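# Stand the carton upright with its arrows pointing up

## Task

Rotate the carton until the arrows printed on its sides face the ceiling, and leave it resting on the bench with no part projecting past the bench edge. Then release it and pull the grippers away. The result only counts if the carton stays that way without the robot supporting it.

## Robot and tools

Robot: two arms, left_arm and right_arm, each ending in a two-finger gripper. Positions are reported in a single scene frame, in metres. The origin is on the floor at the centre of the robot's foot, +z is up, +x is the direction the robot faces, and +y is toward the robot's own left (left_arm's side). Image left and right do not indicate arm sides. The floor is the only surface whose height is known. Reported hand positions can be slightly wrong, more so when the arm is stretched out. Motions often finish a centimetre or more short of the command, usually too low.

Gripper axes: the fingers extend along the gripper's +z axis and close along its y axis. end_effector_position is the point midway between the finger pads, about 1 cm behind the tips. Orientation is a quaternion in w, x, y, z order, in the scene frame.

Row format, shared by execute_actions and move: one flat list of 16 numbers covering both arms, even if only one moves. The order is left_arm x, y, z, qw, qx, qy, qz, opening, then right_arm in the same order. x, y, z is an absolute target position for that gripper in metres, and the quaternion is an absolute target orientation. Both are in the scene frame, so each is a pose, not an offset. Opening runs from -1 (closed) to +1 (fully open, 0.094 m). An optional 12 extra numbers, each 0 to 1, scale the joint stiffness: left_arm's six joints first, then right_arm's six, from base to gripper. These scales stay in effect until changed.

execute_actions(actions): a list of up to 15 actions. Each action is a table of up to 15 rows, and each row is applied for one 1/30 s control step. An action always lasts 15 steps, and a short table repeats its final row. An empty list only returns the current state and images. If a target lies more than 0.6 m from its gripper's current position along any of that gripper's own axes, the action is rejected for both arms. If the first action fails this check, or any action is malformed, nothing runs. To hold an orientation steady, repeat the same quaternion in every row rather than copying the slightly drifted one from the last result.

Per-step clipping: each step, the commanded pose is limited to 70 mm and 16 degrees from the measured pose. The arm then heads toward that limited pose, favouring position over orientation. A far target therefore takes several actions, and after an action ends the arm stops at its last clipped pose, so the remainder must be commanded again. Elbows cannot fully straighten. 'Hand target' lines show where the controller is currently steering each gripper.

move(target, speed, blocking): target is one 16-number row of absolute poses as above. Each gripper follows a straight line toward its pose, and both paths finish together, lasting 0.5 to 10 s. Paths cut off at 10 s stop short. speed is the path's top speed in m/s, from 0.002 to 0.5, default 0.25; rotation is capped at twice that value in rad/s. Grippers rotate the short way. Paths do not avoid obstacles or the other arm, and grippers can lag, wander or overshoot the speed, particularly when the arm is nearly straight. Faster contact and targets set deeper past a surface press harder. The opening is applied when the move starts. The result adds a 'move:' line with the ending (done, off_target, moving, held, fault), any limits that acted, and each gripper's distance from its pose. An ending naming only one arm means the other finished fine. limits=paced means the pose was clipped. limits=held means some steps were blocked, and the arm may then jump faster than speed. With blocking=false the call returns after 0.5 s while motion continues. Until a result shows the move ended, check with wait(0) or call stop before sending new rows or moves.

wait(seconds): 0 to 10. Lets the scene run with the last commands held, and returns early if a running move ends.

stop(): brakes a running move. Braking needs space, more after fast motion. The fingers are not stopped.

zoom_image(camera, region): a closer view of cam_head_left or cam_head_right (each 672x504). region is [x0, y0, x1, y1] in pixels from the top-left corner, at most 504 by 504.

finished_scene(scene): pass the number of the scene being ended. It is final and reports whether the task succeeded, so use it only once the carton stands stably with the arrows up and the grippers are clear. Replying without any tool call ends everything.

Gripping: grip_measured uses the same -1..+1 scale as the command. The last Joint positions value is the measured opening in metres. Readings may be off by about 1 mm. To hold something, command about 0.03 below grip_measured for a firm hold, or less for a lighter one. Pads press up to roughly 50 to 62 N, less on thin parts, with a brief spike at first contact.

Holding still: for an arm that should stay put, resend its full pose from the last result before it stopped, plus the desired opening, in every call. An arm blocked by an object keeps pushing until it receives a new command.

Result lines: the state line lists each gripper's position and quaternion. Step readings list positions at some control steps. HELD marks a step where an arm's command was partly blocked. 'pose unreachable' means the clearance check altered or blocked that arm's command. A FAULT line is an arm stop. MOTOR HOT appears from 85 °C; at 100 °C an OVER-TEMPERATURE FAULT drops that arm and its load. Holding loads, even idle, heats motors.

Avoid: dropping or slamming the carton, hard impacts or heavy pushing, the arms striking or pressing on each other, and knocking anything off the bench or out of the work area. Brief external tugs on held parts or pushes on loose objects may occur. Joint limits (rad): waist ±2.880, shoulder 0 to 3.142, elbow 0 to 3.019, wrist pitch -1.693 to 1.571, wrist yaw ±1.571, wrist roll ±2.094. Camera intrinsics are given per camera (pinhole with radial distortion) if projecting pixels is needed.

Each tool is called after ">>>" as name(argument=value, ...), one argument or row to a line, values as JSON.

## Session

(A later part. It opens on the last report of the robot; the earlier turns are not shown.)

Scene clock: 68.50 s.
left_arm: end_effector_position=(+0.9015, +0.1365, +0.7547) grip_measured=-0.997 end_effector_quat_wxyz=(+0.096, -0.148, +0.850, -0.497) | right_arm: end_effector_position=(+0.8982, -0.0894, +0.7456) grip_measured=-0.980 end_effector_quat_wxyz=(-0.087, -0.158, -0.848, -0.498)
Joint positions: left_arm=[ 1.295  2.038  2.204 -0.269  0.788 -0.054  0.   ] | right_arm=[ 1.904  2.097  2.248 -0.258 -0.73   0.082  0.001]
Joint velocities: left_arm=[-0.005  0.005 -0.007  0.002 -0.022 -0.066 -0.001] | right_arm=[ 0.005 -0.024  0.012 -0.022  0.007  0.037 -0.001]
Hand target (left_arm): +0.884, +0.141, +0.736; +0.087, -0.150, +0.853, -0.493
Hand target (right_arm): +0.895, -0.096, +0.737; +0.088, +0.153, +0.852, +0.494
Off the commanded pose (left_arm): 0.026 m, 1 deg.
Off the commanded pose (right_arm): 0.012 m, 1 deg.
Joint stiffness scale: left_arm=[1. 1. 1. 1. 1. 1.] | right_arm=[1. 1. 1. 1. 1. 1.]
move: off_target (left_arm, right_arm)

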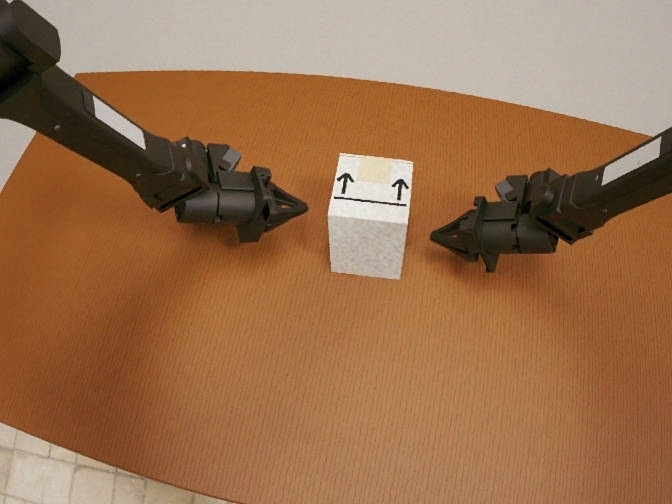

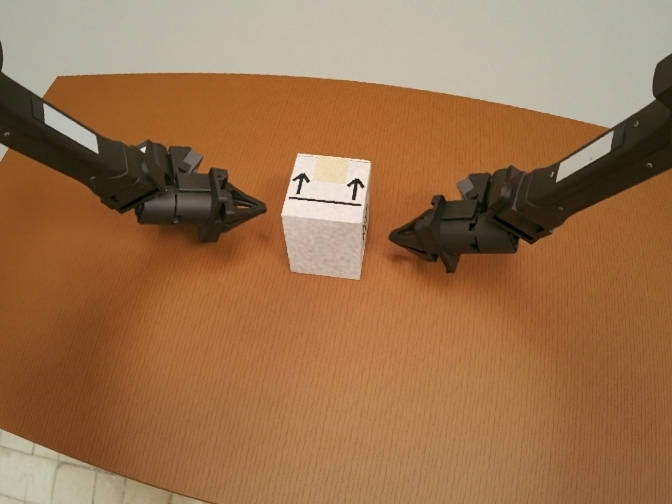

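>>> move(
  target=[0.915,0.125,0.745,-0.087,0.151,-0.853,0.492,-1,0.945,-0.085,0.755,0.087,0.151,0.853,0.492,-1],
  speed=0.1,
)

>>> zoom_image(
  camera="cam_head_left",
  region=[240,130,500,300],
)

>>> zoom_image(
  camera="cam_head_right",
  region=[200,130,460,300],
)

Scene clock: 73.17 s.
left_arm: end_effector_position=(+0.9203, +0.1454, +0.7512) grip_measured=-0.997 end_effector_quat_wxyz=(+0.094, -0.150, +0.857, -0.485) | right_arm: end_effector_position=(+0.9432, -0.0900, +0.7583) grip_measured=-0.980 end_effector_quat_wxyz=(-0.085, -0.157, -0.852, -0.491)
Joint positions: left_arm=[ 1.295  2.065  2.302 -0.342  0.759 -0.054  0.   ] | right_arm=[ 1.929  2.133  2.431 -0.407 -0.69   0.081  0.001]
Joint velocities: left_arm=[-0.005 -0.005  0.032 -0.002 -0.007 -0.037 -0.   ] | right_arm=[-0.015  0.005 -0.022 -0.022  0.051 -0.007 -0.   ]
Hand target (left_arm): +0.915, +0.125, +0.746; +0.087, -0.151, +0.853, -0.492
Hand target (right_arm): +0.944, -0.086, +0.756; +0.087, +0.152, +0.853, +0.492
Off the commanded pose (left_arm): 0.022 m, 1 deg.
Off the commanded pose (right_arm): 0.006 m, 1 deg.
Joint stiffness scale: left_arm=[1. 1. 1. 1. 1. 1.] | right_arm=[1. 1. 1. 1. 1. 1.]
move: off_target (left_arm)

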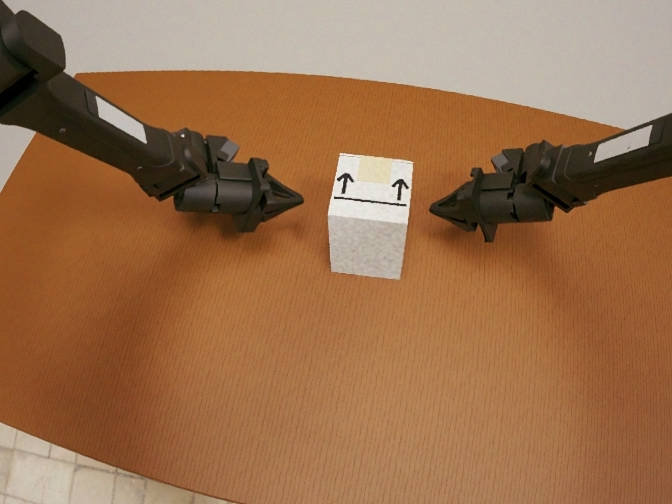

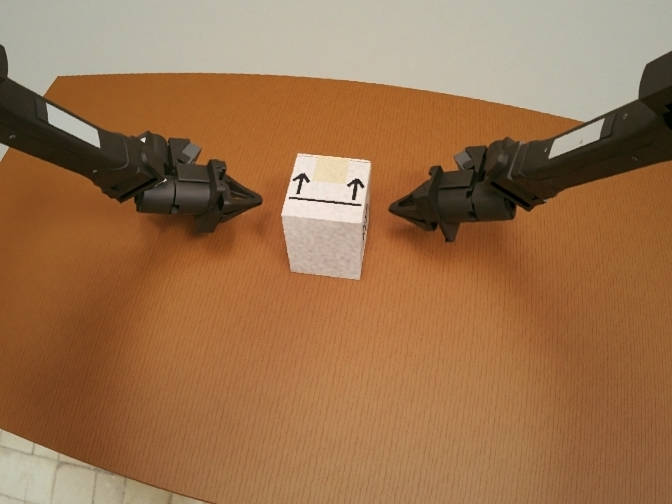

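Region (240, 130, 500, 300) of cam_head_left's 672x504 image, scaled by 1.938, with more detail than that image has; it fills the top 330 rows of this view, and the rest is white.

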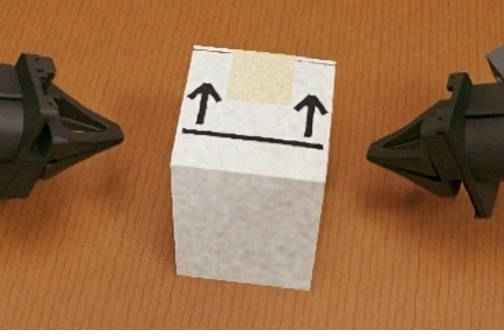

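Region (200, 130, 460, 300) of cam_head_right's 672x504 image, scaled by 1.938, with more detail than that image has; it fills the top 330 rows of this view, and the rest is white.

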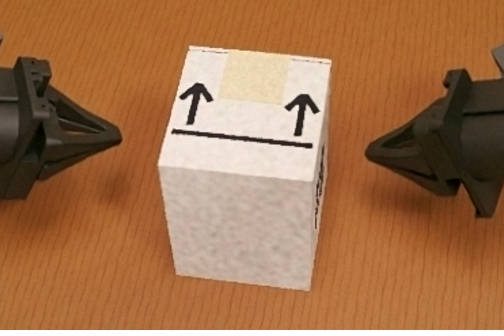

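>>> execute_actions(
  actions=[
    [[0.925,0.105,0.745,-0.087,0.151,-0.853,0.492,-1,0.947,-0.065,0.75,0.087,0.151,0.853,0.492,-1]],
    [[0.925,0.085,0.745,-0.087,0.151,-0.853,0.492,-1,0.947,-0.045,0.75,0.087,0.151,0.853,0.492,-1]],
    [[0.925,0.065,0.745,-0.087,0.151,-0.853,0.492,-1,0.945,-0.025,0.75,0.087,0.151,0.853,0.492,-1]],
    [[0.925,0.05,0.755,-0.087,0.151,-0.853,0.492,-1,0.942,-0.008,0.76,0.087,0.151,0.853,0.492,-1]],
    [[0.925,0.05,0.775,-0.087,0.151,-0.853,0.492,-1,0.942,-0.008,0.78,0.087,0.151,0.853,0.492,-1]],
    [[0.925,0.05,0.79,-0.087,0.151,-0.853,0.492,-1,0.942,-0.008,0.795,0.087,0.151,0.853,0.492,-1]],
    [[0.92,0.05,0.805,-0.087,0.151,-0.853,0.492,-1,0.937,-0.008,0.81,0.087,0.151,0.853,0.492,-1]],
    [[0.915,0.05,0.82,-0.087,0.151,-0.853,0.492,-1,0.932,-0.008,0.825,0.087,0.151,0.853,0.492,-1]],
  ],
)

Scene clock: 82.97 s.
left_arm: end_effector_position=(+0.8981, +0.0981, +0.7847) grip_measured=-0.997 end_effector_quat_wxyz=(+0.084, -0.155, +0.872, -0.456) | right_arm: end_effector_position=(+0.9254, -0.0516, +0.7983) grip_measured=-0.980 end_effector_quat_wxyz=(-0.086, -0.157, -0.869, -0.461)
Joint positions: left_arm=[ 1.214  1.932  2.017 -0.197  0.611 -0.065  0.   ] | right_arm=[ 2.006  1.969  2.099 -0.229 -0.545  0.081  0.001]
Joint velocities: left_arm=[ 0.005 -0.005  0.002  0.007  0.051  0.022 -0.   ] | right_arm=[-0.005  0.005  0.002 -0.027 -0.081 -0.037  0.   ]
Hand target (left_arm): +0.915, +0.052, +0.820; +0.087, -0.150, +0.853, -0.492
Hand target (right_arm): +0.931, -0.009, +0.825; +0.087, +0.152, +0.853, +0.492
Off the commanded pose (left_arm): 0.062 m, 5 deg.
Off the commanded pose (right_arm): 0.052 m, 4 deg.
Joint stiffness scale: left_arm=[1. 1. 1. 1. 1. 1.] | right_arm=[1. 1. 1. 1. 1. 1.]
Step readings (end_effector_position; steps 1 to 15: 1st action; 16 to 30: 2nd action; 31 to 45: 3rd action; 46 to 60: 4th action; 61 to 75: 5th action; 76 to 90: 6th action; 91 to 105: 7th action; 106 to 120: 8th action):
0: left_arm (+0.9215, +0.1458, +0.7516) | right_arm (+0.9432, -0.0900, +0.7583)
1: left_arm (+0.9221, +0.1458, +0.7500) | right_arm (+0.9441, -0.0901, +0.7567)
2: left_arm (+0.9238, +0.1459, +0.7485) | right_arm (+0.9464, -0.0902, +0.7548)
4: left_arm (+0.9278, +0.1417, +0.7487) | right_arm (+0.9503, -0.0878, +0.7536)
8: left_arm (+0.9336, +0.1290, +0.7536) | right_arm (+0.9500, -0.0782, +0.7535)
15: left_arm (+0.9353, +0.1188, +0.7561) | right_arm (+0.9442, -0.0688, +0.7510)
16: left_arm (+0.9349, +0.1194, +0.7544) | right_arm (+0.9432, -0.0686, +0.7491)
17: left_arm (+0.9344, +0.1196, +0.7530) | right_arm (+0.9432, -0.0686, +0.7478)
19: left_arm (+0.9338, +0.1176, +0.7525) | right_arm (+0.9433, -0.0654, +0.7477)
23: left_arm (+0.9322, +0.1109, +0.7528) | right_arm (+0.9441, -0.0574, +0.7492)
30: left_arm (+0.9285, +0.1030, +0.7517) | right_arm (+0.9459, -0.0574, +0.7496)
31: left_arm (+0.9283, +0.1029, +0.7501) | right_arm (+0.9459, -0.0567, +0.7488)
32: left_arm (+0.9283, +0.1029, +0.7486) | right_arm (+0.9460, -0.0564, +0.7483)
34: left_arm (+0.9283, +0.0996, +0.7486) | right_arm (+0.9463, -0.0546, +0.7485)
38: left_arm (+0.9307, +0.0986, +0.7490) | right_arm (+0.9465, -0.0546, +0.7482)
45: left_arm (+0.9317, +0.0987, +0.7493) | right_arm (+0.9465, -0.0546, +0.7482)
46: left_arm (+0.9307, +0.0978, +0.7480) | right_arm (+0.9460, -0.0538, +0.7472)
47: left_arm (+0.9309, +0.0971, +0.7472) | right_arm (+0.9465, -0.0534, +0.7470)
49: left_arm (+0.9316, +0.0974, +0.7463) | right_arm (+0.9465, -0.0537, +0.7466)
53: left_arm (+0.9317, +0.0975, +0.7462) | right_arm (+0.9466, -0.0537, +0.7464)
60: left_arm (+0.9317, +0.0976, +0.7461) | right_arm (+0.9467, -0.0537, +0.7464)
61: left_arm (+0.9293, +0.0967, +0.7459) | right_arm (+0.9443, -0.0530, +0.7464)
62: left_arm (+0.9269, +0.0970, +0.7470) | right_arm (+0.9421, -0.0535, +0.7480)
64: left_arm (+0.9223, +0.0971, +0.7488) | right_arm (+0.9377, -0.0528, +0.7509)
68: left_arm (+0.9199, +0.0972, +0.7498) | right_arm (+0.9372, -0.0529, +0.7548)
75: left_arm (+0.9196, +0.0971, +0.7498) | right_arm (+0.9367, -0.0528, +0.7548)
76: left_arm (+0.9185, +0.0973, +0.7501) | right_arm (+0.9353, -0.0523, +0.7554)
77: left_arm (+0.9165, +0.0978, +0.7518) | right_arm (+0.9336, -0.0525, +0.7572)
79: left_arm (+0.9131, +0.0981, +0.7550) | right_arm (+0.9313, -0.0522, +0.7612)
83: left_arm (+0.9121, +0.0981, +0.7584) | right_arm (+0.9331, -0.0525, +0.7669)
90: left_arm (+0.9118, +0.0977, +0.7586) | right_arm (+0.9337, -0.0525, +0.7680)
91: left_arm (+0.9105, +0.0975, +0.7593) | right_arm (+0.9322, -0.0519, +0.7688)
92: left_arm (+0.9081, +0.0980, +0.7613) | right_arm (+0.9301, -0.0522, +0.7711)
94: left_arm (+0.9044, +0.0983, +0.7657) | right_arm (+0.9271, -0.0521, +0.7757)
98: left_arm (+0.9043, +0.0983, +0.7707) | right_arm (+0.9289, -0.0522, +0.7819)
105: left_arm (+0.9041, +0.0981, +0.7711) | right_arm (+0.9295, -0.0522, +0.7830)
106: left_arm (+0.9031, +0.0980, +0.7718) | right_arm (+0.9280, -0.0516, +0.7838)
107: left_arm (+0.9007, +0.0982, +0.7738) | right_arm (+0.9257, -0.0518, +0.7860)
109: left_arm (+0.8974, +0.0984, +0.7785) | right_arm (+0.9230, -0.0515, +0.7910)
113: left_arm (+0.8982, +0.0983, +0.7842) | right_arm (+0.9250, -0.0517, +0.7974)
120: end_effector_position above

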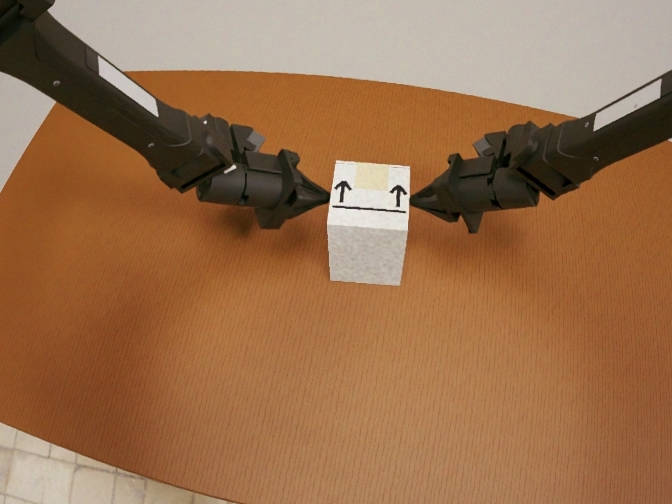

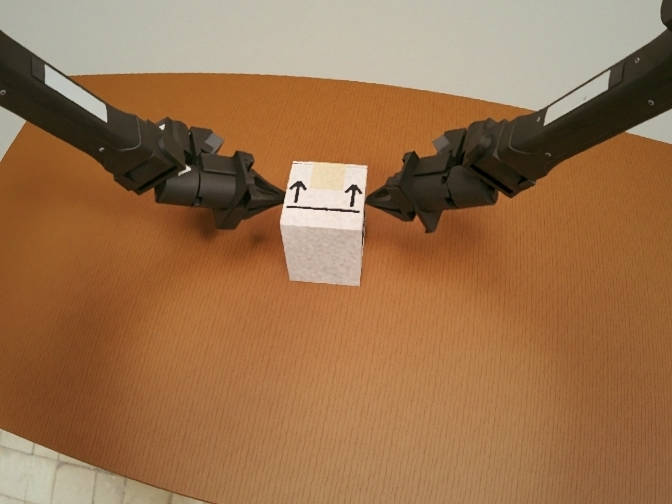

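>>> execute_actions(
  actions=[
    [[0.91,0.053,0.84,-0.087,0.151,-0.853,0.492,-1,0.922,-0.008,0.838,0.087,0.151,0.853,0.492,-1]],
    [[0.9,0.053,0.855,-0.087,0.151,-0.853,0.492,-1,0.912,-0.008,0.85,0.087,0.151,0.853,0.492,-1]],
    [[0.89,0.053,0.87,-0.087,0.151,-0.853,0.492,-1,0.902,-0.008,0.862,0.087,0.151,0.853,0.492,-1]],
  ],
)

>>> zoom_image(
  camera="cam_head_right",
  region=[200,130,460,300],
)

Scene clock: 86.73 s.
left_arm: end_effector_position=(+0.8692, +0.0428, +0.8561) grip_measured=-0.997 end_effector_quat_wxyz=(+0.069, -0.150, +0.854, -0.494) | right_arm: end_effector_position=(+0.8965, -0.0030, +0.8590) grip_measured=-0.980 end_effector_quat_wxyz=(-0.079, -0.149, -0.853, -0.494)
Joint positions: left_arm=[ 1.125  1.793  1.744 -0.096  0.604 -0.072  0.   ] | right_arm=[ 2.083  1.851  1.844 -0.113 -0.542  0.081  0.001]
Joint velocities: left_arm=[-0.005  0.005 -0.007 -0.022 -0.007 -0.037 -0.   ] | right_arm=[-0.005 -0.005 -0.022 -0.017 -0.037  0.007  0.001]
Hand target (left_arm): +0.890, +0.053, +0.870; +0.087, -0.151, +0.853, -0.492
Hand target (right_arm): +0.902, -0.008, +0.862; +0.087, +0.151, +0.853, +0.492
Off the commanded pose (left_arm): 0.027 m, 2 deg.
Off the commanded pose (right_arm): 0.008 m, 1 deg.
Joint stiffness scale: left_arm=[1. 1. 1. 1. 1. 1.] | right_arm=[1. 1. 1. 1. 1. 1.]
Step readings (end_effector_position; steps 1 to 15: 1st action; 16 to 30: 2nd action; 31 to 45: 3rd action):
0: left_arm (+0.8981, +0.0981, +0.7847) | right_arm (+0.9254, -0.0516, +0.7983)
1: left_arm (+0.8967, +0.0979, +0.7857) | right_arm (+0.9235, -0.0511, +0.7989)
2: left_arm (+0.8943, +0.0985, +0.7888) | right_arm (+0.9214, -0.0514, +0.8016)
4: left_arm (+0.8897, +0.0986, +0.7951) | right_arm (+0.9171, -0.0512, +0.8064)
8: left_arm (+0.8916, +0.0985, +0.8036) | right_arm (+0.9178, -0.0511, +0.8118)
15: left_arm (+0.8928, +0.0983, +0.8053) | right_arm (+0.9179, -0.0510, +0.8123)
16: left_arm (+0.8914, +0.0981, +0.8061) | right_arm (+0.9163, -0.0509, +0.8128)
17: left_arm (+0.8890, +0.0981, +0.8087) | right_arm (+0.9141, -0.0508, +0.8155)
19: left_arm (+0.8840, +0.0957, +0.8156) | right_arm (+0.9095, -0.0497, +0.8205)
23: left_arm (+0.8831, +0.0729, +0.8304) | right_arm (+0.9097, -0.0393, +0.8308)
30: left_arm (+0.8878, +0.0438, +0.8474) | right_arm (+0.9147, -0.0078, +0.8514)
31: left_arm (+0.8860, +0.0437, +0.8481) | right_arm (+0.9134, -0.0059, +0.8533)
32: left_arm (+0.8820, +0.0438, +0.8507) | right_arm (+0.9101, -0.0052, +0.8562)
34: left_arm (+0.8730, +0.0433, +0.8549) | right_arm (+0.9015, -0.0043, +0.8594)
38: left_arm (+0.8685, +0.0425, +0.8560) | right_arm (+0.8959, -0.0027, +0.8590)
45: end_effector_position above

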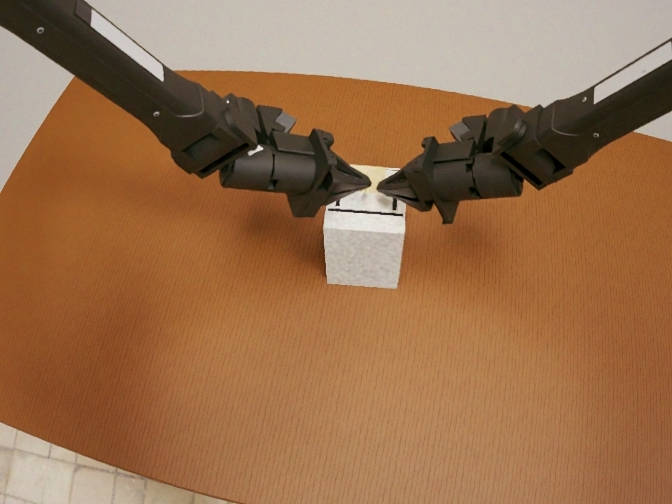

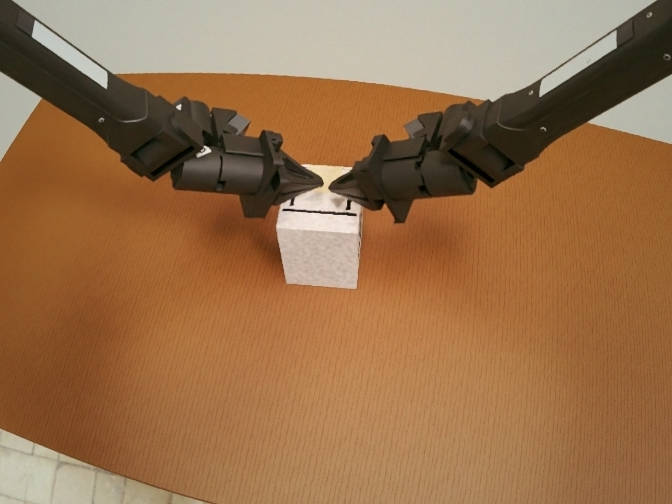

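Region (200, 130, 460, 300) of cam_head_right's 672x504 image, scaled by 1.938, with more detail than that image has; it fills the top 330 rows of this view, and the rest is white.

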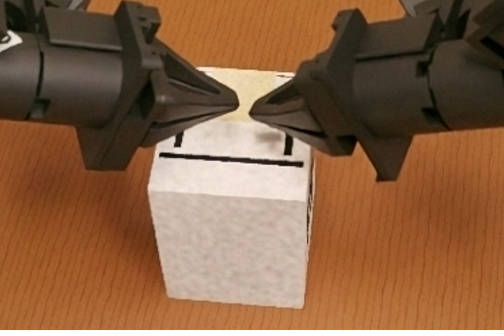

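>>> move(
  target=[0.93,0.14,0.85,-0.087,0.151,-0.853,0.492,-1,0.95,-0.095,0.85,0.087,0.151,0.853,0.492,-1],
  speed=0.2,
)

>>> move(
  target=[0.955,0.125,0.765,-0.087,0.151,-0.853,0.492,-1,0.975,-0.08,0.765,0.087,0.151,0.853,0.492,-1],
  speed=0.15,
)

>>> move(
  target=[0.96,0.055,0.765,-0.087,0.151,-0.853,0.492,-1,0.975,-0.015,0.765,0.087,0.151,0.853,0.492,-1],
  speed=0.07,
)

Scene clock: 92.33 s.
left_arm: end_effector_position=(+0.9211, +0.1325, +0.8444) grip_measured=-0.997 end_effector_quat_wxyz=(+0.079, -0.156, +0.852, -0.493) | right_arm: end_effector_position=(+0.9440, -0.0946, +0.8509) grip_measured=-0.980 end_effector_quat_wxyz=(-0.083, -0.155, -0.853, -0.491)
Joint positions: left_arm=[ 1.238  1.793  1.932 -0.265  0.716 -0.072  0.   ] | right_arm=[ 1.973  1.829  2.    -0.283 -0.644  0.081  0.001]
Joint velocities: left_arm=[-0.015  0.005  0.007  0.017 -0.051 -0.051 -0.001] | right_arm=[-0.015 -0.015  0.007  0.022 -0.051  0.007  0.001]
Hand target (left_arm): +0.930, +0.140, +0.850; +0.087, -0.152, +0.853, -0.492
Hand target (right_arm): +0.949, -0.095, +0.853; +0.087, +0.150, +0.853, +0.492
Off the commanded pose (left_arm): 0.013 m, 1 deg.
Off the commanded pose (right_arm): 0.006 m, 1 deg.
Joint stiffness scale: left_arm=[1. 1. 1. 1. 1. 1.] | right_arm=[1. 1. 1. 1. 1. 1.]
move: off_target (left_arm)

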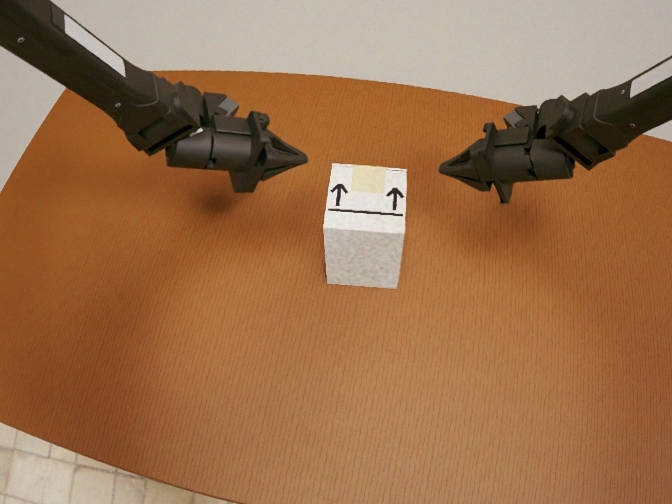

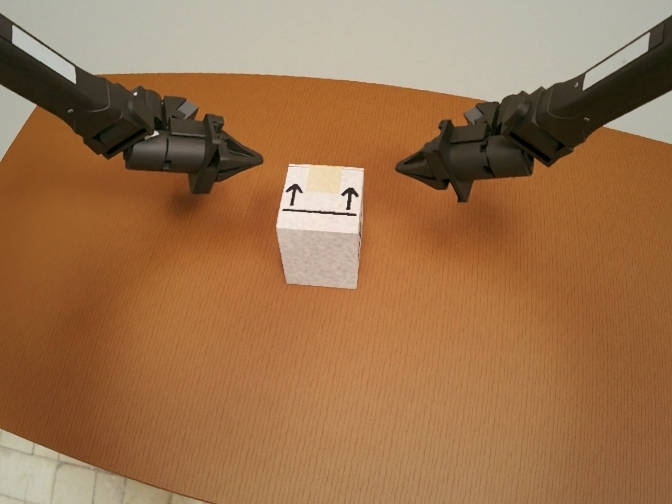

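Scene clock: 93.83 s.
left_arm: end_effector_position=(+0.9614, +0.1186, +0.7749) grip_measured=-0.997 end_effector_quat_wxyz=(+0.088, -0.153, +0.850, -0.496) | right_arm: end_effector_position=(+0.9709, -0.0691, +0.7700) grip_measured=-0.980 end_effector_quat_wxyz=(-0.080, -0.155, -0.850, -0.497)
Joint positions: left_arm=[ 1.238  2.099  2.452 -0.464  0.727 -0.069  0.   ] | right_arm=[ 1.968  2.207  2.624 -0.535 -0.662  0.081  0.001]
Joint velocities: left_arm=[-0.005 -0.024 -0.002 -0.002 -0.022 -0.051  0.   ] | right_arm=[ 0.005  0.015  0.007 -0.012  0.051  0.007 -0.   ]
Hand target (left_arm): +0.955, +0.126, +0.764; +0.087, -0.151, +0.853, -0.492
Hand target (right_arm): +0.975, -0.081, +0.767; +0.087, +0.151, +0.853, +0.492
Off the commanded pose (left_arm): 0.013 m, 1 deg.
Off the commanded pose (right_arm): 0.013 m, 1 deg.
Joint stiffness scale: left_arm=[1. 1. 1. 1. 1. 1.] | right_arm=[1. 1. 1. 1. 1. 1.]
move: off_target (left_arm, right_arm)

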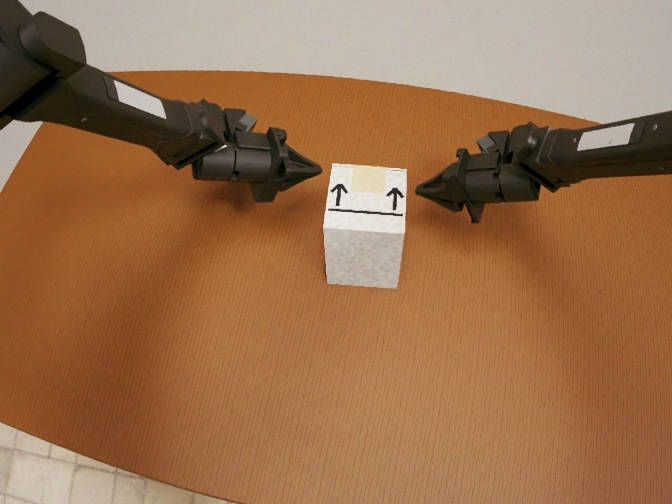

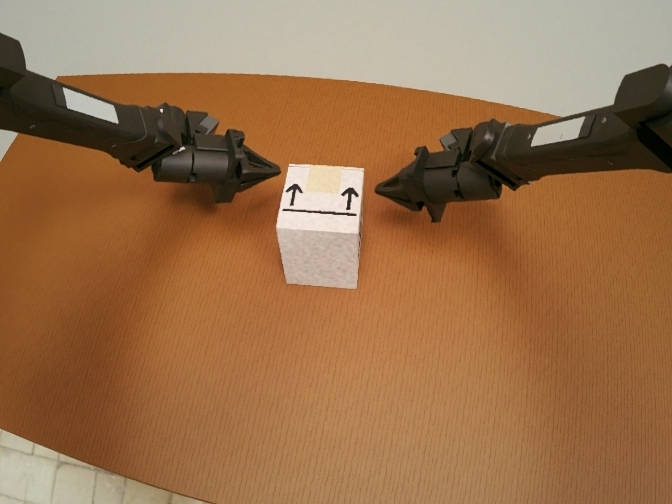

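Scene clock: 95.07 s.
left_arm: end_effector_position=(+0.9698, +0.0823, +0.7726) grip_measured=-0.997 end_effector_quat_wxyz=(+0.096, -0.150, +0.857, -0.483) | right_arm: end_effector_position=(+0.9829, -0.0372, +0.7663) grip_measured=-0.980 end_effector_quat_wxyz=(-0.098, -0.152, -0.857, -0.483)
Joint positions: left_arm=[ 1.184  2.14   2.499 -0.45   0.646 -0.069  0.   ] | right_arm=[ 2.014  2.294  2.76  -0.547 -0.589  0.081  0.001]
Joint velocities: left_arm=[-0.005 -0.005  0.012 -0.002 -0.022  0.022 -0.   ] | right_arm=[ 0.015  0.005  0.051 -0.046 -0.066 -0.037 -0.001]
Hand target (left_arm): +0.959, +0.056, +0.766; +0.087, -0.150, +0.853, -0.492
Hand target (right_arm): +0.975, -0.016, +0.765; +0.088, +0.152, +0.853, +0.492
Off the commanded pose (left_arm): 0.030 m, 2 deg.
Off the commanded pose (right_arm): 0.024 m, 2 deg.
Joint stiffness scale: left_arm=[1. 1. 1. 1. 1. 1.] | right_arm=[1. 1. 1. 1. 1. 1.]
move: off_target (left_arm, right_arm)

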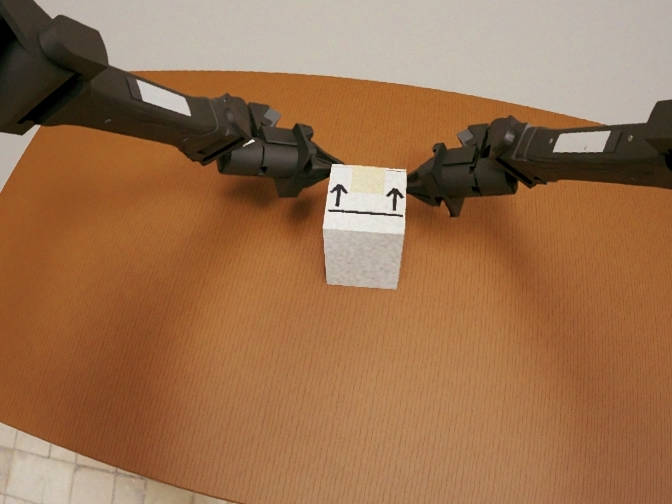

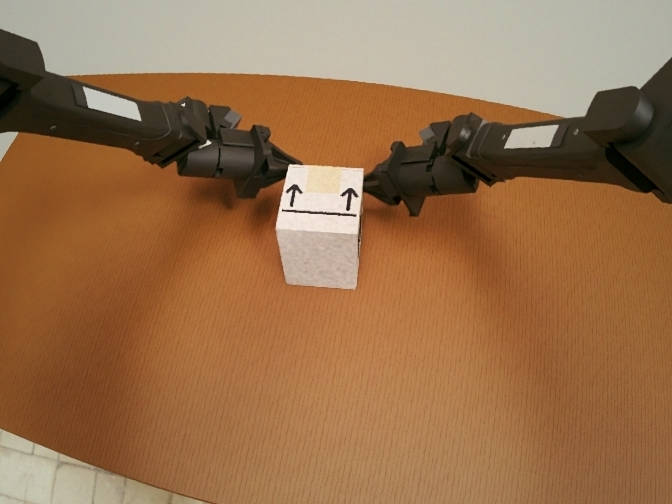

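Hooked. Pull back while squaring the hands.

>>> move(
  target=[0.76,0.05,0.76,0,0,-0.866,0.5,-1,0.775,-0.01,0.76,0,0,0.866,0.5,-1],
  speed=0.07,
)

Scene clock: 99.43 s.
left_arm: end_effector_position=(+0.7701, +0.0348, +0.7701) grip_measured=-0.997 end_effector_quat_wxyz=(+0.012, +0.002, +0.860, -0.511) | right_arm: end_effector_position=(+0.7818, +0.0015, +0.7574) grip_measured=-0.980 end_effector_quat_wxyz=(-0.001, -0.007, -0.863, -0.506)
Joint positions: left_arm=[ 1.203  2.012  1.959 -0.428  0.67   0.353  0.   ] | right_arm=[ 1.986  2.092  2.078 -0.458 -0.614 -0.303  0.001]
Joint velocities: left_arm=[-0.005  0.015 -0.007  0.002 -0.007  0.051  0.   ] | right_arm=[-0.015 -0.005 -0.002 -0.007  0.051  0.007 -0.001]
Hand target (left_arm): +0.759, +0.050, +0.764; +0.000, +0.002, +0.865, -0.502
Hand target (right_arm): +0.777, -0.007, +0.754; +0.000, +0.002, +0.866, +0.501
Off the commanded pose (left_arm): 0.021 m, 2 deg.
Off the commanded pose (right_arm): 0.014 m, 1 deg.
Joint stiffness scale: left_arm=[1. 1. 1. 1. 1. 1.] | right_arm=[1. 1. 1. 1. 1. 1.]
move: off_target (left_arm, right_arm)

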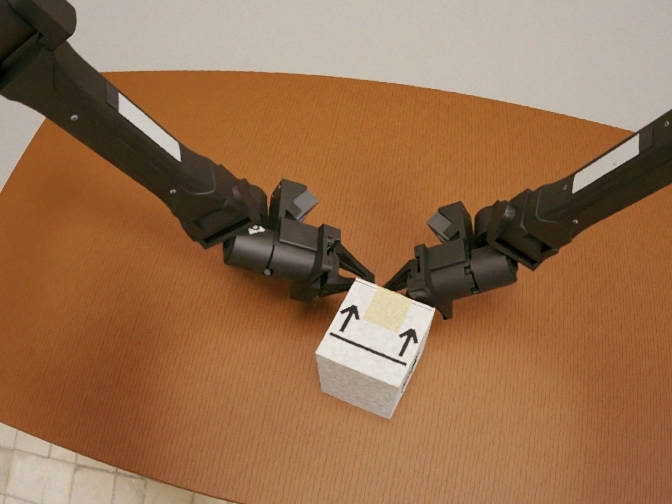

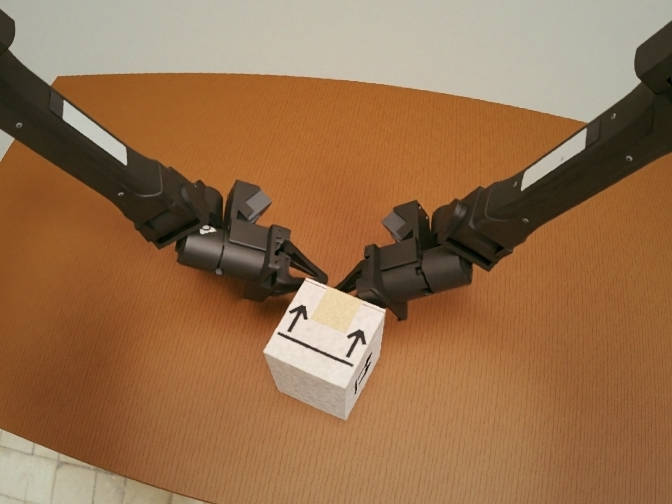

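>>> move(
  target=[0.72,0.075,0.76,0,0,-0.866,0.5,-1,0.785,-0.03,0.76,0,0,0.866,0.5,-1],
  speed=0.05,
)

>>> move(
  target=[0.735,0.17,0.755,0,0,-0.866,0.5,-1,0.76,-0.13,0.755,0,0,0.866,0.5,-1],
  speed=0.15,
)

>>> move(
  target=[0.69,0.14,0.75,0,0,-0.866,0.5,-1,0.70,-0.115,0.75,0,0,0.866,0.5,-1],
  speed=0.15,
)

Scene clock: 104.57 s.
left_arm: end_effector_position=(+0.7291, +0.0574, +0.7670) grip_measured=-0.997 end_effector_quat_wxyz=(+0.004, +0.000, +0.860, -0.510) | right_arm: end_effector_position=(+0.7855, -0.0186, +0.7603) grip_measured=-0.980 end_effector_quat_wxyz=(-0.002, -0.003, -0.864, -0.503)
Joint positions: left_arm=[ 1.25   1.983  1.843 -0.373  0.705  0.379  0.   ] | right_arm=[ 1.965  2.064  2.064 -0.479 -0.625 -0.323  0.001]
Joint velocities: left_arm=[-0.005 -0.015 -0.002 -0.007 -0.095 -0.051 -0.001] | right_arm=[-0.015 -0.005  0.007  0.012 -0.051 -0.11   0.   ]
Hand target (left_arm): +0.720, +0.075, +0.761; -0.000, -0.001, +0.866, -0.500
Hand target (right_arm): +0.785, -0.030, +0.760; -0.000, -0.000, +0.866, +0.500
Off the commanded pose (left_arm): 0.021 m, 1 deg.
Off the commanded pose (right_arm): 0.011 m, 1 deg.
Joint stiffness scale: left_arm=[1. 1. 1. 1. 1. 1.] | right_arm=[1. 1. 1. 1. 1. 1.]
move: off_target (left_arm, right_arm)

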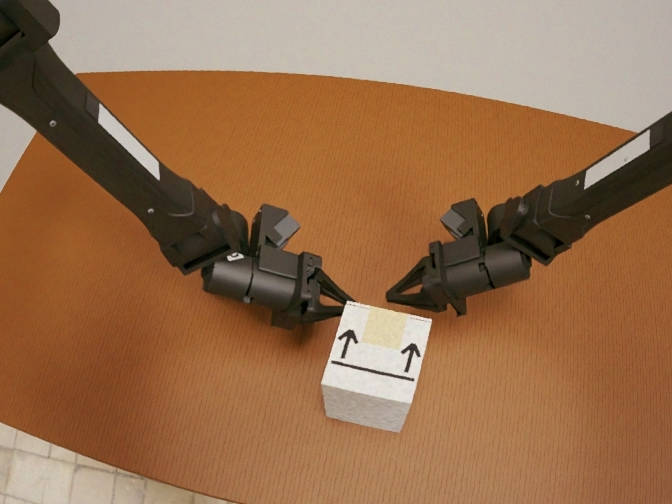

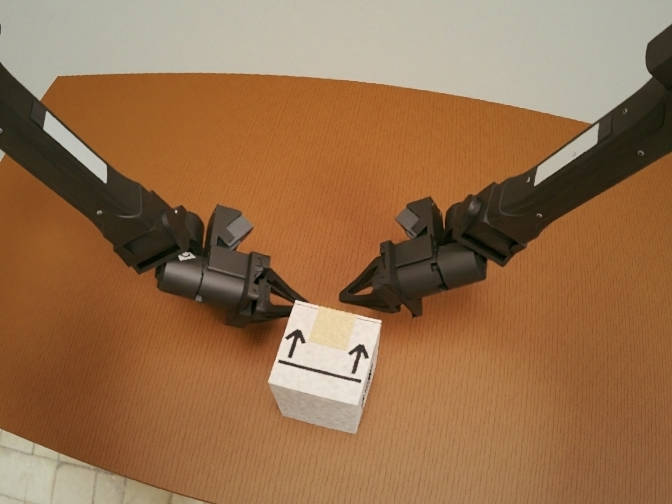

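Scene clock: 105.80 s.
left_arm: end_effector_position=(+0.7172, +0.1598, +0.7478) grip_measured=-0.997 end_effector_quat_wxyz=(-0.012, -0.007, +0.864, -0.503) | right_arm: end_effector_position=(+0.7608, -0.1308, +0.7513) grip_measured=-0.980 end_effector_quat_wxyz=(-0.002, -0.003, -0.868, -0.496)
Joint positions: left_arm=[ 1.397  1.975  1.908 -0.537  0.807  0.47   0.   ] | right_arm=[ 1.807  1.985  1.984 -0.532 -0.748 -0.417  0.001]
Joint velocities: left_arm=[ 0.005 -0.015  0.017 -0.032  0.022 -0.037 -0.   ] | right_arm=[-0.015  0.005 -0.012  0.007 -0.066 -0.081 -0.   ]
Hand target (left_arm): +0.735, +0.169, +0.756; -0.000, -0.001, +0.866, -0.500
Hand target (right_arm): +0.759, -0.129, +0.756; -0.000, -0.002, +0.866, +0.499
Off the commanded pose (left_arm): 0.022 m, 2 deg.
Off the commanded pose (right_arm): 0.004 m, 1 deg.
Joint stiffness scale: left_arm=[1. 1. 1. 1. 1. 1.] | right_arm=[1. 1. 1. 1. 1. 1.]
move: off_target (left_arm)

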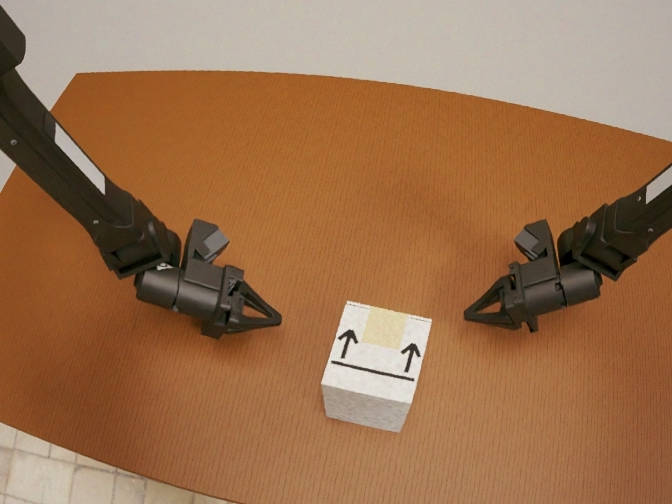

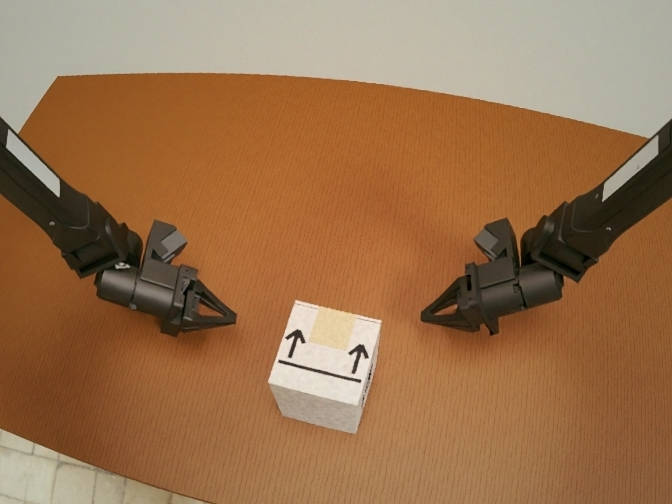

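Scene clock: 106.57 s.
left_arm: end_effector_position=(+0.6773, +0.1465, +0.7440) grip_measured=-0.997 end_effector_quat_wxyz=(-0.009, -0.004, +0.867, -0.498) | right_arm: end_effector_position=(+0.7013, -0.1099, +0.7511) grip_measured=-0.980 end_effector_quat_wxyz=(+0.007, -0.006, -0.864, -0.503)
Joint positions: left_arm=[ 1.397  1.975  1.793 -0.411  0.799  0.47   0.   ] | right_arm=[ 1.807  1.98   1.824 -0.404 -0.758 -0.422  0.001]
Joint velocities: left_arm=[ 0.005  0.005  0.002  0.007 -0.007  0.095 -0.   ] | right_arm=[-0.005 -0.024 -0.007  0.027 -0.007  0.007  0.001]
Hand target (left_arm): +0.690, +0.140, +0.750; +0.000, -0.000, +0.866, -0.500
Hand target (right_arm): +0.700, -0.115, +0.748; +0.000, -0.000, +0.866, +0.500
Off the commanded pose (left_arm): 0.016 m, 1 deg.
Off the commanded pose (right_arm): 0.005 m, 1 deg.
Joint stiffness scale: left_arm=[1. 1. 1. 1. 1. 1.] | right_arm=[1. 1. 1. 1. 1. 1.]
move: off_target (left_arm)

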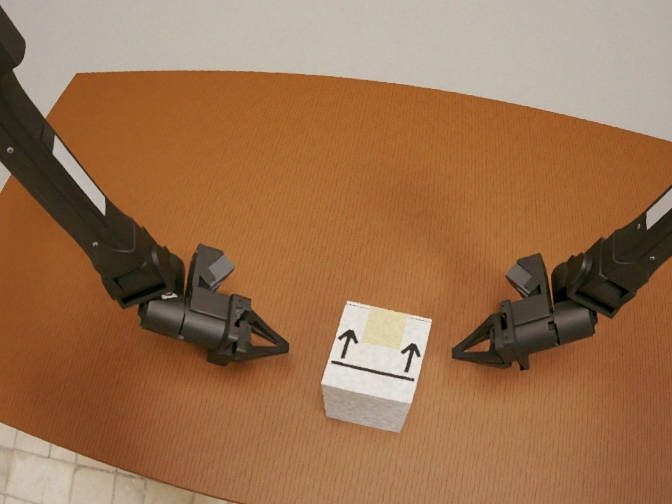

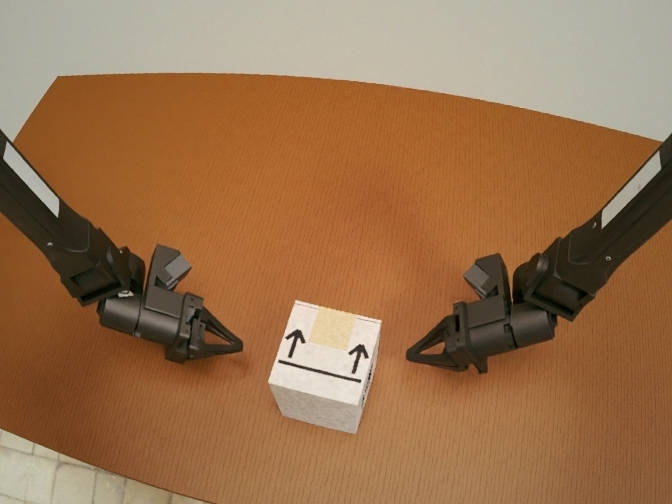

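>>> execute_actions(
  actions=[
    [[0.69,0.12,0.745,0,0,-0.866,0.5,-1,0.695,-0.095,0.745,0,0,0.866,0.5,-1]],
    [[0.685,0.095,0.745,0,0,-0.866,0.5,-1,0.692,-0.075,0.745,0,0,0.866,0.5,-1]],
    [[0.685,0.07,0.745,0,0,-0.866,0.5,-1,0.692,-0.055,0.745,0,0,0.866,0.5,-1]],
    [[0.685,0.045,0.75,0,0,-0.866,0.5,-1,0.692,-0.03,0.75,0,0,0.866,0.5,-1]],
    [[0.69,0.03,0.765,0,0,-0.866,0.5,-1,0.697,-0.015,0.765,0,0,0.866,0.5,-1]],
    [[0.69,0.03,0.78,0,0,-0.866,0.5,-1,0.697,-0.015,0.78,0,0,0.866,0.5,-1]],
    [[0.69,0.03,0.795,0,0,-0.866,0.5,-1,0.697,-0.015,0.795,0,0,0.866,0.5,-1]],
    [[0.69,0.03,0.81,0,0,-0.866,0.5,-1,0.697,-0.015,0.81,0,0,0.866,0.5,-1]],
  ],
)

Scene clock: 114.67 s.
left_arm: end_effector_position=(+0.6890, +0.0824, +0.7802) grip_measured=-0.997 end_effector_quat_wxyz=(+0.004, -0.003, +0.886, -0.463) | right_arm: end_effector_position=(+0.6892, -0.0586, +0.7835) grip_measured=-0.980 end_effector_quat_wxyz=(+0.006, -0.004, -0.883, -0.469)
Joint positions: left_arm=[ 1.276  1.887  1.613 -0.196  0.63   0.358  0.   ] | right_arm=[ 1.902  1.902  1.626 -0.206 -0.603 -0.341  0.001]
Joint velocities: left_arm=[-0.015 -0.024  0.012  0.002  0.022 -0.007  0.   ] | right_arm=[-0.005 -0.005 -0.007 -0.007 -0.051  0.022  0.   ]
Hand target (left_arm): +0.690, +0.032, +0.810; -0.000, +0.001, +0.866, -0.500
Hand target (right_arm): +0.696, -0.016, +0.810; -0.000, +0.001, +0.866, +0.500
Off the commanded pose (left_arm): 0.060 m, 5 deg.
Off the commanded pose (right_arm): 0.052 m, 4 deg.
Joint stiffness scale: left_arm=[1. 1. 1. 1. 1. 1.] | right_arm=[1. 1. 1. 1. 1. 1.]
Step readings (end_effector_position; steps 1 to 15: 1st action; 16 to 30: 2nd action; 31 to 45: 3rd action; 46 to 60: 4th action; 61 to 75: 5th action; 76 to 90: 6th action; 91 to 105: 7th action; 106 to 120: 8th action):
0: left_arm (+0.6773, +0.1465, +0.7440) | right_arm (+0.7013, -0.1099, +0.7511)
1: left_arm (+0.6775, +0.1464, +0.7427) | right_arm (+0.7015, -0.1101, +0.7499)
2: left_arm (+0.6790, +0.1467, +0.7413) | right_arm (+0.7026, -0.1105, +0.7484)
4: left_arm (+0.6827, +0.1435, +0.7416) | right_arm (+0.7046, -0.1100, +0.7475)
8: left_arm (+0.6905, +0.1344, +0.7446) | right_arm (+0.7059, -0.1077, +0.7480)
15: left_arm (+0.6932, +0.1279, +0.7470) | right_arm (+0.7065, -0.1064, +0.7486)
16: left_arm (+0.6928, +0.1283, +0.7451) | right_arm (+0.7063, -0.1060, +0.7472)
17: left_arm (+0.6937, +0.1282, +0.7436) | right_arm (+0.7070, -0.1056, +0.7458)
19: left_arm (+0.6947, +0.1250, +0.7436) | right_arm (+0.7079, -0.1008, +0.7455)
23: left_arm (+0.6976, +0.1150, +0.7472) | right_arm (+0.7066, -0.0879, +0.7478)
30: left_arm (+0.6998, +0.1089, +0.7496) | right_arm (+0.7034, -0.0799, +0.7485)
31: left_arm (+0.6993, +0.1091, +0.7477) | right_arm (+0.7032, -0.0799, +0.7470)
32: left_arm (+0.7003, +0.1091, +0.7460) | right_arm (+0.7038, -0.0798, +0.7455)
34: left_arm (+0.7020, +0.1052, +0.7460) | right_arm (+0.7047, -0.0766, +0.7455)
38: left_arm (+0.7032, +0.0931, +0.7493) | right_arm (+0.7044, -0.0693, +0.7467)
45: left_arm (+0.7017, +0.0846, +0.7509) | right_arm (+0.7044, -0.0691, +0.7468)
46: left_arm (+0.7009, +0.0846, +0.7491) | right_arm (+0.7043, -0.0688, +0.7453)
47: left_arm (+0.7013, +0.0847, +0.7476) | right_arm (+0.7050, -0.0681, +0.7442)
49: left_arm (+0.7014, +0.0805, +0.7481) | right_arm (+0.7063, -0.0644, +0.7443)
53: left_arm (+0.7023, +0.0803, +0.7474) | right_arm (+0.7064, -0.0640, +0.7439)
60: left_arm (+0.7023, +0.0804, +0.7473) | right_arm (+0.7065, -0.0640, +0.7439)
61: left_arm (+0.7010, +0.0801, +0.7464) | right_arm (+0.7055, -0.0635, +0.7433)
62: left_arm (+0.7005, +0.0793, +0.7462) | right_arm (+0.7048, -0.0627, +0.7431)
64: left_arm (+0.7006, +0.0795, +0.7462) | right_arm (+0.7046, -0.0630, +0.7440)
68: left_arm (+0.7005, +0.0796, +0.7462) | right_arm (+0.7047, -0.0629, +0.7439)
75: left_arm (+0.7005, +0.0796, +0.7462) | right_arm (+0.7046, -0.0629, +0.7439)
76: left_arm (+0.6998, +0.0797, +0.7467) | right_arm (+0.7040, -0.0629, +0.7447)
77: left_arm (+0.6984, +0.0798, +0.7482) | right_arm (+0.7019, -0.0624, +0.7471)
79: left_arm (+0.6957, +0.0805, +0.7516) | right_arm (+0.6981, -0.0615, +0.7524)
83: left_arm (+0.6948, +0.0810, +0.7535) | right_arm (+0.6963, -0.0606, +0.7554)
90: left_arm (+0.6947, +0.0810, +0.7535) | right_arm (+0.6963, -0.0606, +0.7554)
91: left_arm (+0.6942, +0.0813, +0.7542) | right_arm (+0.6957, -0.0606, +0.7562)
92: left_arm (+0.6927, +0.0812, +0.7566) | right_arm (+0.6939, -0.0602, +0.7587)
94: left_arm (+0.6901, +0.0819, +0.7617) | right_arm (+0.6912, -0.0595, +0.7648)
98: left_arm (+0.6903, +0.0820, +0.7664) | right_arm (+0.6913, -0.0592, +0.7692)
105: left_arm (+0.6902, +0.0820, +0.7664) | right_arm (+0.6913, -0.0592, +0.7692)
106: left_arm (+0.6895, +0.0819, +0.7672) | right_arm (+0.6908, -0.0592, +0.7700)
107: left_arm (+0.6886, +0.0821, +0.7692) | right_arm (+0.6896, -0.0590, +0.7725)
109: left_arm (+0.6871, +0.0825, +0.7746) | right_arm (+0.6875, -0.0585, +0.7784)
113: left_arm (+0.6887, +0.0822, +0.7800) | right_arm (+0.6891, -0.0585, +0.7835)
120: end_effector_position above

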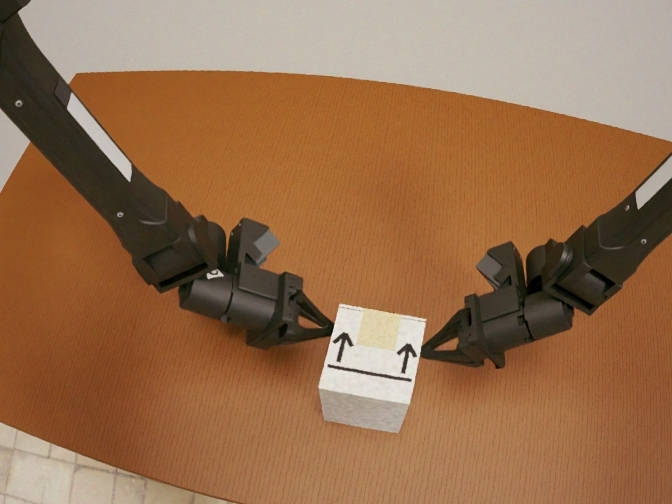

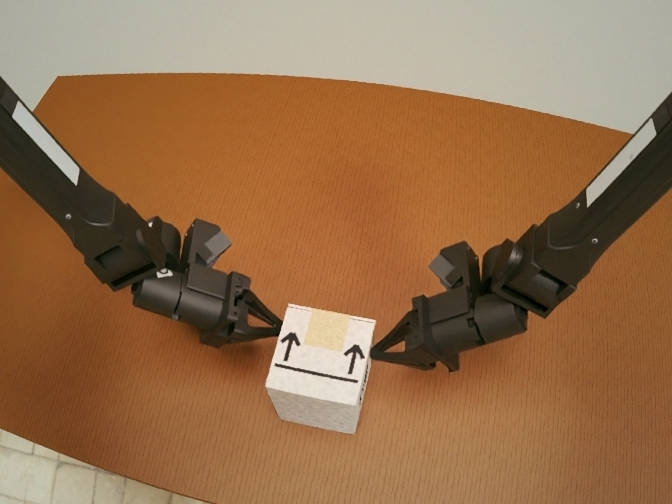

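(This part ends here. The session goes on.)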